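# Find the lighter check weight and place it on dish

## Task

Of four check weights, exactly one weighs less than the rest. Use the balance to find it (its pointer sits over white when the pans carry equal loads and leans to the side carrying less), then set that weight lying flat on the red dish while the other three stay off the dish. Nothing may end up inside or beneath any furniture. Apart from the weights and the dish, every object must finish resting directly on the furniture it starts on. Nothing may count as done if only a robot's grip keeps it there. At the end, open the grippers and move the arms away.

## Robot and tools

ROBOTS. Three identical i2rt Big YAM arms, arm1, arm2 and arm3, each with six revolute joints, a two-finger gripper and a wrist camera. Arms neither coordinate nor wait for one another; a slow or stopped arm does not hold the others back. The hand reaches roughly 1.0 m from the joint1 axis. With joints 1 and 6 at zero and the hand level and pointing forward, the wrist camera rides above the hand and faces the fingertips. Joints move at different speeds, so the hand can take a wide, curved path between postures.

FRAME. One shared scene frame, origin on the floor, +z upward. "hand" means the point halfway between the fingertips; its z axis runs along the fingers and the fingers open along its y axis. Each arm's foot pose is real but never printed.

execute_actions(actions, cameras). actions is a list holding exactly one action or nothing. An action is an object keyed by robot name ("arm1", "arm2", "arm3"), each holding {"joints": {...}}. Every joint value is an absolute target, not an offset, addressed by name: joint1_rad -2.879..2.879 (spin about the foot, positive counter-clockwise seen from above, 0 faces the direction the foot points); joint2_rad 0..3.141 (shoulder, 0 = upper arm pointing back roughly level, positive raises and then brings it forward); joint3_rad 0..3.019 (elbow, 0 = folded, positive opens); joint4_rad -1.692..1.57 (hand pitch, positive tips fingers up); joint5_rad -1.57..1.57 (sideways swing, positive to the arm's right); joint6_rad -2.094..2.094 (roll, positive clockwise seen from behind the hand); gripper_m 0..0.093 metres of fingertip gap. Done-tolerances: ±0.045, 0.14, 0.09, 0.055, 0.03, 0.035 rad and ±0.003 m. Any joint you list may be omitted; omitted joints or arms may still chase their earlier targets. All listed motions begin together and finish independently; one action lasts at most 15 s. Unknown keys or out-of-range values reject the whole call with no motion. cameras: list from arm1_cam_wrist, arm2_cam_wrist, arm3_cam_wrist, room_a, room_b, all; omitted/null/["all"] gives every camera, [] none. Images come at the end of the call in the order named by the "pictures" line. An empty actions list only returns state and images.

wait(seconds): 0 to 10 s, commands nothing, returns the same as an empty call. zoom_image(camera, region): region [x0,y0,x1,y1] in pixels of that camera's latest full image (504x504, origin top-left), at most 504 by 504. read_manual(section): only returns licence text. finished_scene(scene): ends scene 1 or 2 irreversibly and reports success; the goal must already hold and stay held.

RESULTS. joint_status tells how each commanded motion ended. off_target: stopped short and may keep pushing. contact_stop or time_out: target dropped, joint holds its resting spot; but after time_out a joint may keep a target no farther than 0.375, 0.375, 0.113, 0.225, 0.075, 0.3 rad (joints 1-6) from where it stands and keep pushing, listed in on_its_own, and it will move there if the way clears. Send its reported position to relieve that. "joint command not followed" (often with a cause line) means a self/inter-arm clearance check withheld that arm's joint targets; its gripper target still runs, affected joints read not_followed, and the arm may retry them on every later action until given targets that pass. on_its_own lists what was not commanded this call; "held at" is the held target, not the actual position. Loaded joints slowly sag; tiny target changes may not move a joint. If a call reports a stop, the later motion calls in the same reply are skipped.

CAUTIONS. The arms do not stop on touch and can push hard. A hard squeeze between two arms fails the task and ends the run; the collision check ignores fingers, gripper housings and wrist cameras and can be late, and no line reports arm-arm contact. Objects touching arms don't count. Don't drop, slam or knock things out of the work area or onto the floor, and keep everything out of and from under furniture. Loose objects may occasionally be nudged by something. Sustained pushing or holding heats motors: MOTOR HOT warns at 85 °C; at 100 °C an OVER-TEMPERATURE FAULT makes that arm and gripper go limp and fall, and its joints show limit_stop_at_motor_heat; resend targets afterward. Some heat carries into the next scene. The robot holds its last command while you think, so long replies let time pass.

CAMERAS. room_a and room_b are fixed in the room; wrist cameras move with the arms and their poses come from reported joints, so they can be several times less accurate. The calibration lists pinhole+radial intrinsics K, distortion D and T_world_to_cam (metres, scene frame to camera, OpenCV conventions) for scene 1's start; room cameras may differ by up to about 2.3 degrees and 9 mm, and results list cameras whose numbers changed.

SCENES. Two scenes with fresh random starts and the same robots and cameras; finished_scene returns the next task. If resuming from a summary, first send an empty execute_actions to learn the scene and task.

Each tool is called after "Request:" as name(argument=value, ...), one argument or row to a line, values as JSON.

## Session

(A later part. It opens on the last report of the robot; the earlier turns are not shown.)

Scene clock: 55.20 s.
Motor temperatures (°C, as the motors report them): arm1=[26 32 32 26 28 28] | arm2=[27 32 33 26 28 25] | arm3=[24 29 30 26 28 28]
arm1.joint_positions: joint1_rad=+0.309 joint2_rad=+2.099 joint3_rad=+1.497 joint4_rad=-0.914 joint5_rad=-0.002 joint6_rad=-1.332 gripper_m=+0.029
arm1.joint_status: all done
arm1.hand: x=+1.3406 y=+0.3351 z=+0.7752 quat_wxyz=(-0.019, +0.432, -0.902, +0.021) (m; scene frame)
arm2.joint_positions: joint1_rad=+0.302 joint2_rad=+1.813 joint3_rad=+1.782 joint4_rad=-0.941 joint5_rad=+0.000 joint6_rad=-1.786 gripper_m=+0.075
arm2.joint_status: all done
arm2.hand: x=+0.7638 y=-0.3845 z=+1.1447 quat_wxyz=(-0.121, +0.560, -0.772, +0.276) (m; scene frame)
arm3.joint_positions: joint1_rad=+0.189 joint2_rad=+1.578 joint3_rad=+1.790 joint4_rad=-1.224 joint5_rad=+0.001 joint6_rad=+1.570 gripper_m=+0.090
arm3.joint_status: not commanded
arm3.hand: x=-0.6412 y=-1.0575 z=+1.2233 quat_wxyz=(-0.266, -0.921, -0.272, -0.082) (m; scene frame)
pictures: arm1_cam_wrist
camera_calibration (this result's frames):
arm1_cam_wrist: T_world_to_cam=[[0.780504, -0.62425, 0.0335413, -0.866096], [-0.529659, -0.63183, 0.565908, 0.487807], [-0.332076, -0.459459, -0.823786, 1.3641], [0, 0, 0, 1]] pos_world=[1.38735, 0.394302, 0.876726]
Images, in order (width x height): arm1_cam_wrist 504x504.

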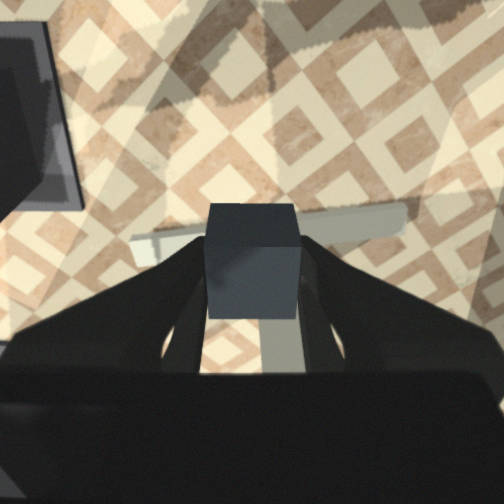

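Request:
execute_actions(
  actions=[
    {"arm1":{"joints":{"joint1_rad":1.361,"joint2_rad":2.085,"joint3_rad":1.19,"joint4_rad":-0.58}}},
  ],
  cameras=["arm1_cam_wrist","room_a"],
)

Scene clock: 57.03 s.
Motor temperatures (°C, as the motors report them): arm1=[26 32 32 26 28 28] | arm2=[27 32 33 26 28 25] | arm3=[24 29 30 26 28 28]
arm1.joint_positions: joint1_rad=+1.367 joint2_rad=+2.099 joint3_rad=+1.186 joint4_rad=-0.583 joint5_rad=-0.002 joint6_rad=-1.332 gripper_m=+0.029
arm1.joint_status: all done
arm1.hand: x=+1.2243 y=+0.8933 z=+0.6893 quat_wxyz=(-0.036, +0.828, -0.560, +0.013) (m; scene frame)
arm2.joint_positions: joint1_rad=+0.302 joint2_rad=+1.813 joint3_rad=+1.782 joint4_rad=-0.941 joint5_rad=+0.000 joint6_rad=-1.786 gripper_m=+0.075
arm2.joint_status: not commanded
arm2.hand: x=+0.7638 y=-0.3845 z=+1.1447 quat_wxyz=(-0.121, +0.560, -0.772, +0.276) (m; scene frame)
arm3.joint_positions: joint1_rad=+0.189 joint2_rad=+1.578 joint3_rad=+1.790 joint4_rad=-1.224 joint5_rad=+0.001 joint6_rad=+1.570 gripper_m=+0.090
arm3.joint_status: not commanded
arm3.hand: x=-0.6412 y=-1.0575 z=+1.2233 quat_wxyz=(-0.266, -0.921, -0.272, -0.082) (m; scene frame)
pictures: arm1_cam_wrist, room_a
camera_calibration (this result's frames):
arm1_cam_wrist: T_world_to_cam=[[0.926031, 0.37365, 0.053413, -1.50733], [0.280663, -0.776268, 0.564478, -0.0345272], [0.25238, -0.507733, -0.823718, 0.838716], [0, 0, 0, 1]] pos_world=[1.19385, 0.962257, 0.790867]
Images, in order (width x height): arm1_cam_wrist 504x504, room_a 504x504.

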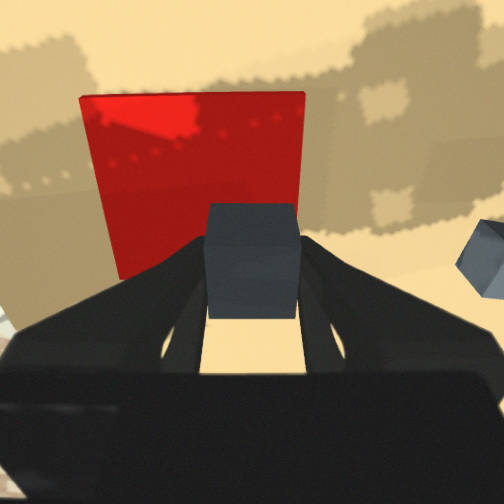

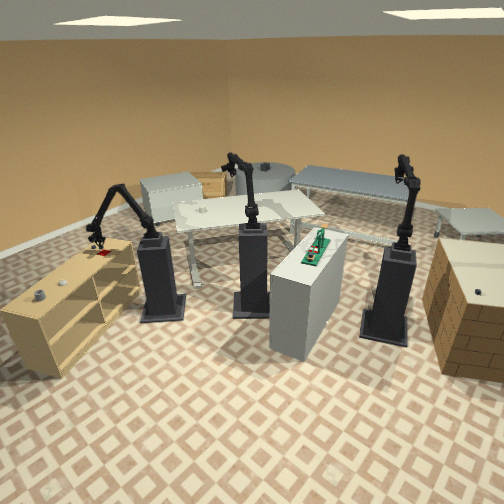

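Request:
zoom_image(
  camera="arm1_cam_wrist",
  region=[70, 80, 322, 332],
)

Region (70, 80, 322, 332) of arm1_cam_wrist's 504x504 image, scaled by 2.000, with more detail than that image has.

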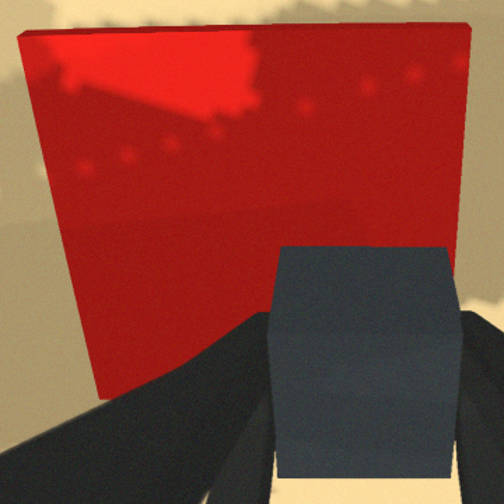

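Request:
execute_actions(
  actions=[
    {"arm1":{"joints":{"joint2_rad":2.172}}},
  ],
  cameras=["arm1_cam_wrist"],
)

Scene clock: 58.90 s.
Motor temperatures (°C, as the motors report them): arm1=[26 32 31 26 28 28] | arm2=[27 32 33 26 28 25] | arm3=[24 29 30 26 28 28]
arm1.joint_positions: joint1_rad=+1.367 joint2_rad=+2.170 joint3_rad=+1.183 joint4_rad=-0.583 joint5_rad=-0.001 joint6_rad=-1.333 gripper_m=+0.029
arm1.joint_status: all done
arm1.hand: x=+1.2079 y=+0.8814 z=+0.6540 quat_wxyz=(-0.002, +0.828, -0.560, +0.001) (m; scene frame)
arm2.joint_positions: joint1_rad=+0.302 joint2_rad=+1.813 joint3_rad=+1.782 joint4_rad=-0.941 joint5_rad=+0.000 joint6_rad=-1.786 gripper_m=+0.075
arm2.joint_status: not commanded
arm2.hand: x=+0.7638 y=-0.3845 z=+1.1447 quat_wxyz=(-0.121, +0.560, -0.772, +0.276) (m; scene frame)
arm3.joint_positions: joint1_rad=+0.189 joint2_rad=+1.578 joint3_rad=+1.790 joint4_rad=-1.224 joint5_rad=+0.001 joint6_rad=+1.570 gripper_m=+0.090
arm3.joint_status: not commanded
arm3.hand: x=-0.6412 y=-1.0575 z=+1.2233 quat_wxyz=(-0.266, -0.921, -0.272, -0.082) (m; scene frame)
pictures: arm1_cam_wrist
camera_calibration (this result's frames):
arm1_cam_wrist: T_world_to_cam=[[0.927018, 0.374636, -0.0168662, -1.44186], [0.31436, -0.751771, 0.57967, -0.0915331], [0.204486, -0.542667, -0.814677, 0.890506], [0, 0, 0, 1]] pos_world=[1.18331, 0.954608, 0.754215]
Images, in order (width x height): arm1_cam_wrist 504x504.

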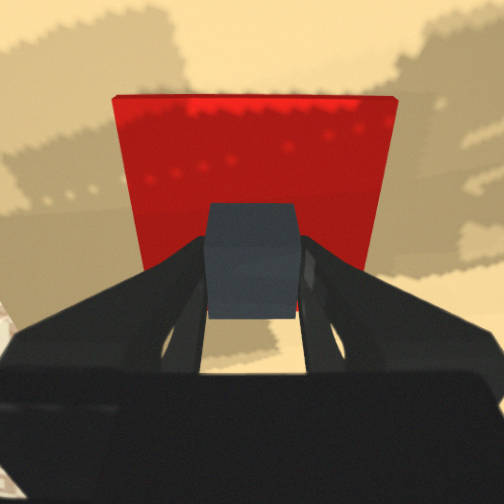

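Request:
execute_actions(
  actions=[
    {"arm1":{"joints":{"gripper_m":0.07}}},
  ],
  cameras=[],
)

Request:
execute_actions(
  actions=[
    {"arm1":{"joints":{"joint2_rad":1.8}}},
  ],
)

Scene clock: 60.63 s.
Motor temperatures (°C, as the motors report them): arm1=[26 32 31 26 28 28] | arm2=[27 32 33 26 28 25] | arm3=[24 29 30 26 28 28]
arm1.joint_positions: joint1_rad=+1.367 joint2_rad=+2.170 joint3_rad=+1.183 joint4_rad=-0.583 joint5_rad=-0.001 joint6_rad=-1.333 gripper_m=+0.070
arm1.joint_status: all done
arm1.hand: x=+1.2079 y=+0.8813 z=+0.6540 quat_wxyz=(-0.002, +0.828, -0.560, +0.001) (m; scene frame)
arm2.joint_positions: joint1_rad=+0.302 joint2_rad=+1.813 joint3_rad=+1.782 joint4_rad=-0.941 joint5_rad=+0.000 joint6_rad=-1.786 gripper_m=+0.075
arm2.joint_status: not commanded
arm2.hand: x=+0.7638 y=-0.3845 z=+1.1447 quat_wxyz=(-0.121, +0.560, -0.772, +0.276) (m; scene frame)
arm3.joint_positions: joint1_rad=+0.189 joint2_rad=+1.578 joint3_rad=+1.790 joint4_rad=-1.224 joint5_rad=+0.001 joint6_rad=+1.570 gripper_m=+0.090
arm3.joint_status: not commanded
arm3.hand: x=-0.6412 y=-1.0575 z=+1.2233 quat_wxyz=(-0.266, -0.921, -0.272, -0.082) (m; scene frame)
pictures: none
No camera images: the call's "cameras" was empty. Leave "cameras" out to get every camera's image.

Scene clock: 61.87 s.
Motor temperatures (°C, as the motors report them): arm1=[26 32 31 26 28 28] | arm2=[27 32 33 26 28 25] | arm3=[24 29 30 26 28 28]
arm1.joint_positions: joint1_rad=+1.367 joint2_rad=+1.783 joint3_rad=+1.174 joint4_rad=-0.583 joint5_rad=-0.001 joint6_rad=-1.333 gripper_m=+0.070
arm1.joint_status: all done
arm1.hand: x=+1.2642 y=+0.9218 z=+0.8530 quat_wxyz=(-0.177, +0.813, -0.550, +0.067) (m; scene frame)
arm2.joint_positions: joint1_rad=+0.302 joint2_rad=+1.813 joint3_rad=+1.782 joint4_rad=-0.941 joint5_rad=+0.000 joint6_rad=-1.786 gripper_m=+0.075
arm2.joint_status: not commanded
arm2.hand: x=+0.7638 y=-0.3845 z=+1.1447 quat_wxyz=(-0.121, +0.560, -0.772, +0.276) (m; scene frame)
arm3.joint_positions: joint1_rad=+0.189 joint2_rad=+1.578 joint3_rad=+1.790 joint4_rad=-1.224 joint5_rad=+0.001 joint6_rad=+1.570 gripper_m=+0.090
arm3.joint_status: not commanded
arm3.hand: x=-0.6412 y=-1.0575 z=+1.2233 quat_wxyz=(-0.266, -0.921, -0.272, -0.082) (m; scene frame)
pictures: arm1_cam_wrist, arm2_cam_wrist, arm3_cam_wrist, room_a, room_b
camera_calibration (this result's frames):
arm1_cam_wrist: T_world_to_cam=[[0.876111, 0.339143, 0.342654, -1.71541], [0.151064, -0.86806, 0.472919, 0.210525], [0.457831, -0.362567, -0.811749, 0.57426], [0, 0, 0, 1]] pos_world=[1.20817, 0.972725, 0.954386]
arm2_cam_wrist: T_world_to_cam=[[0.799569, -0.227259, 0.555916, -1.33198], [-0.571404, -0.572834, 0.587672, -0.453764], [0.184894, -0.787537, -0.587877, 0.352699], [0, 0, 0, 1]] pos_world=[0.740514, -0.284871, 1.21448]
arm3_cam_wrist: T_world_to_cam=[[-0.47436, 0.69869, -0.535551, 1.08827], [0.49386, 0.714811, 0.495124, 0.467035], [0.728756, -0.0296202, -0.684132, 1.39519], [0, 0, 0, 1]] pos_world=[-0.731171, -1.05288, 1.30608]
Images, in order (width x height): arm1_cam_wrist 504x504, arm2_cam_wrist 504x504, arm3_cam_wrist 504x504, room_a 504x504, room_b 504x504.

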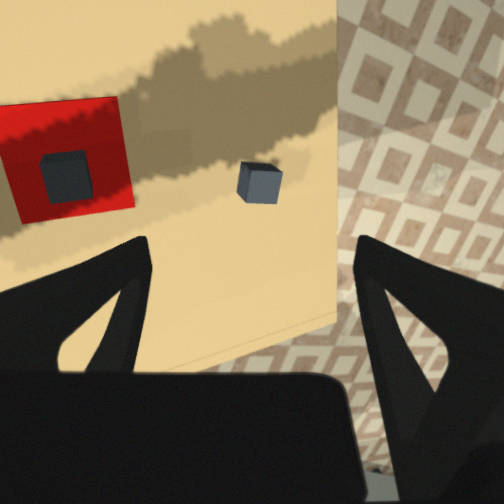

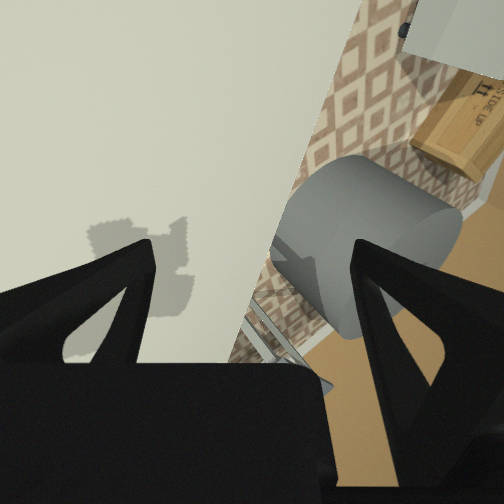

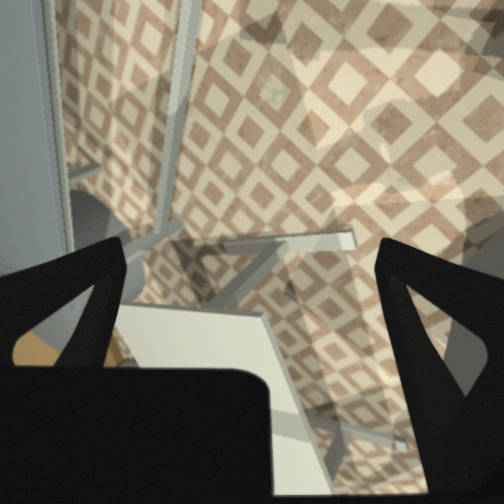

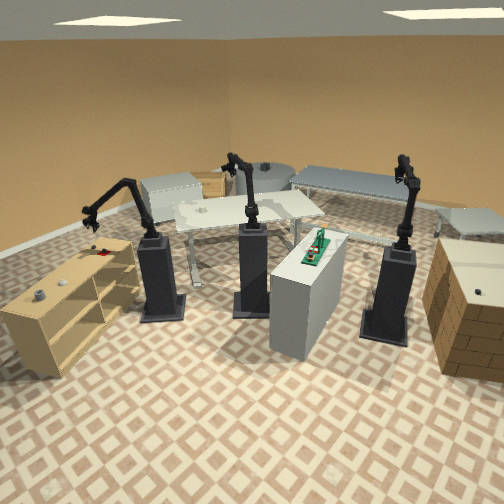

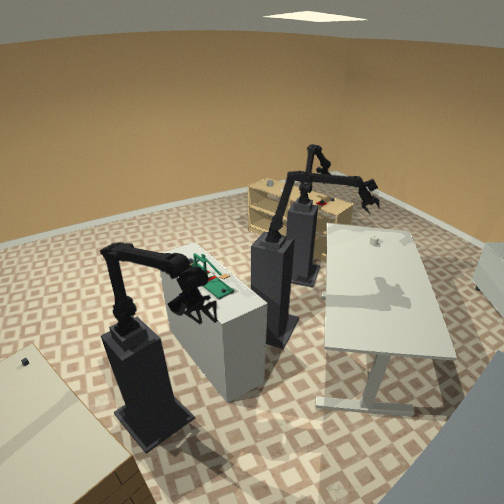

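The light weight is flat on the dish, the other three are off it, and all arms are clear.

Request:
finished_scene(
  scene=2,
)

The scene is finished: the task was done.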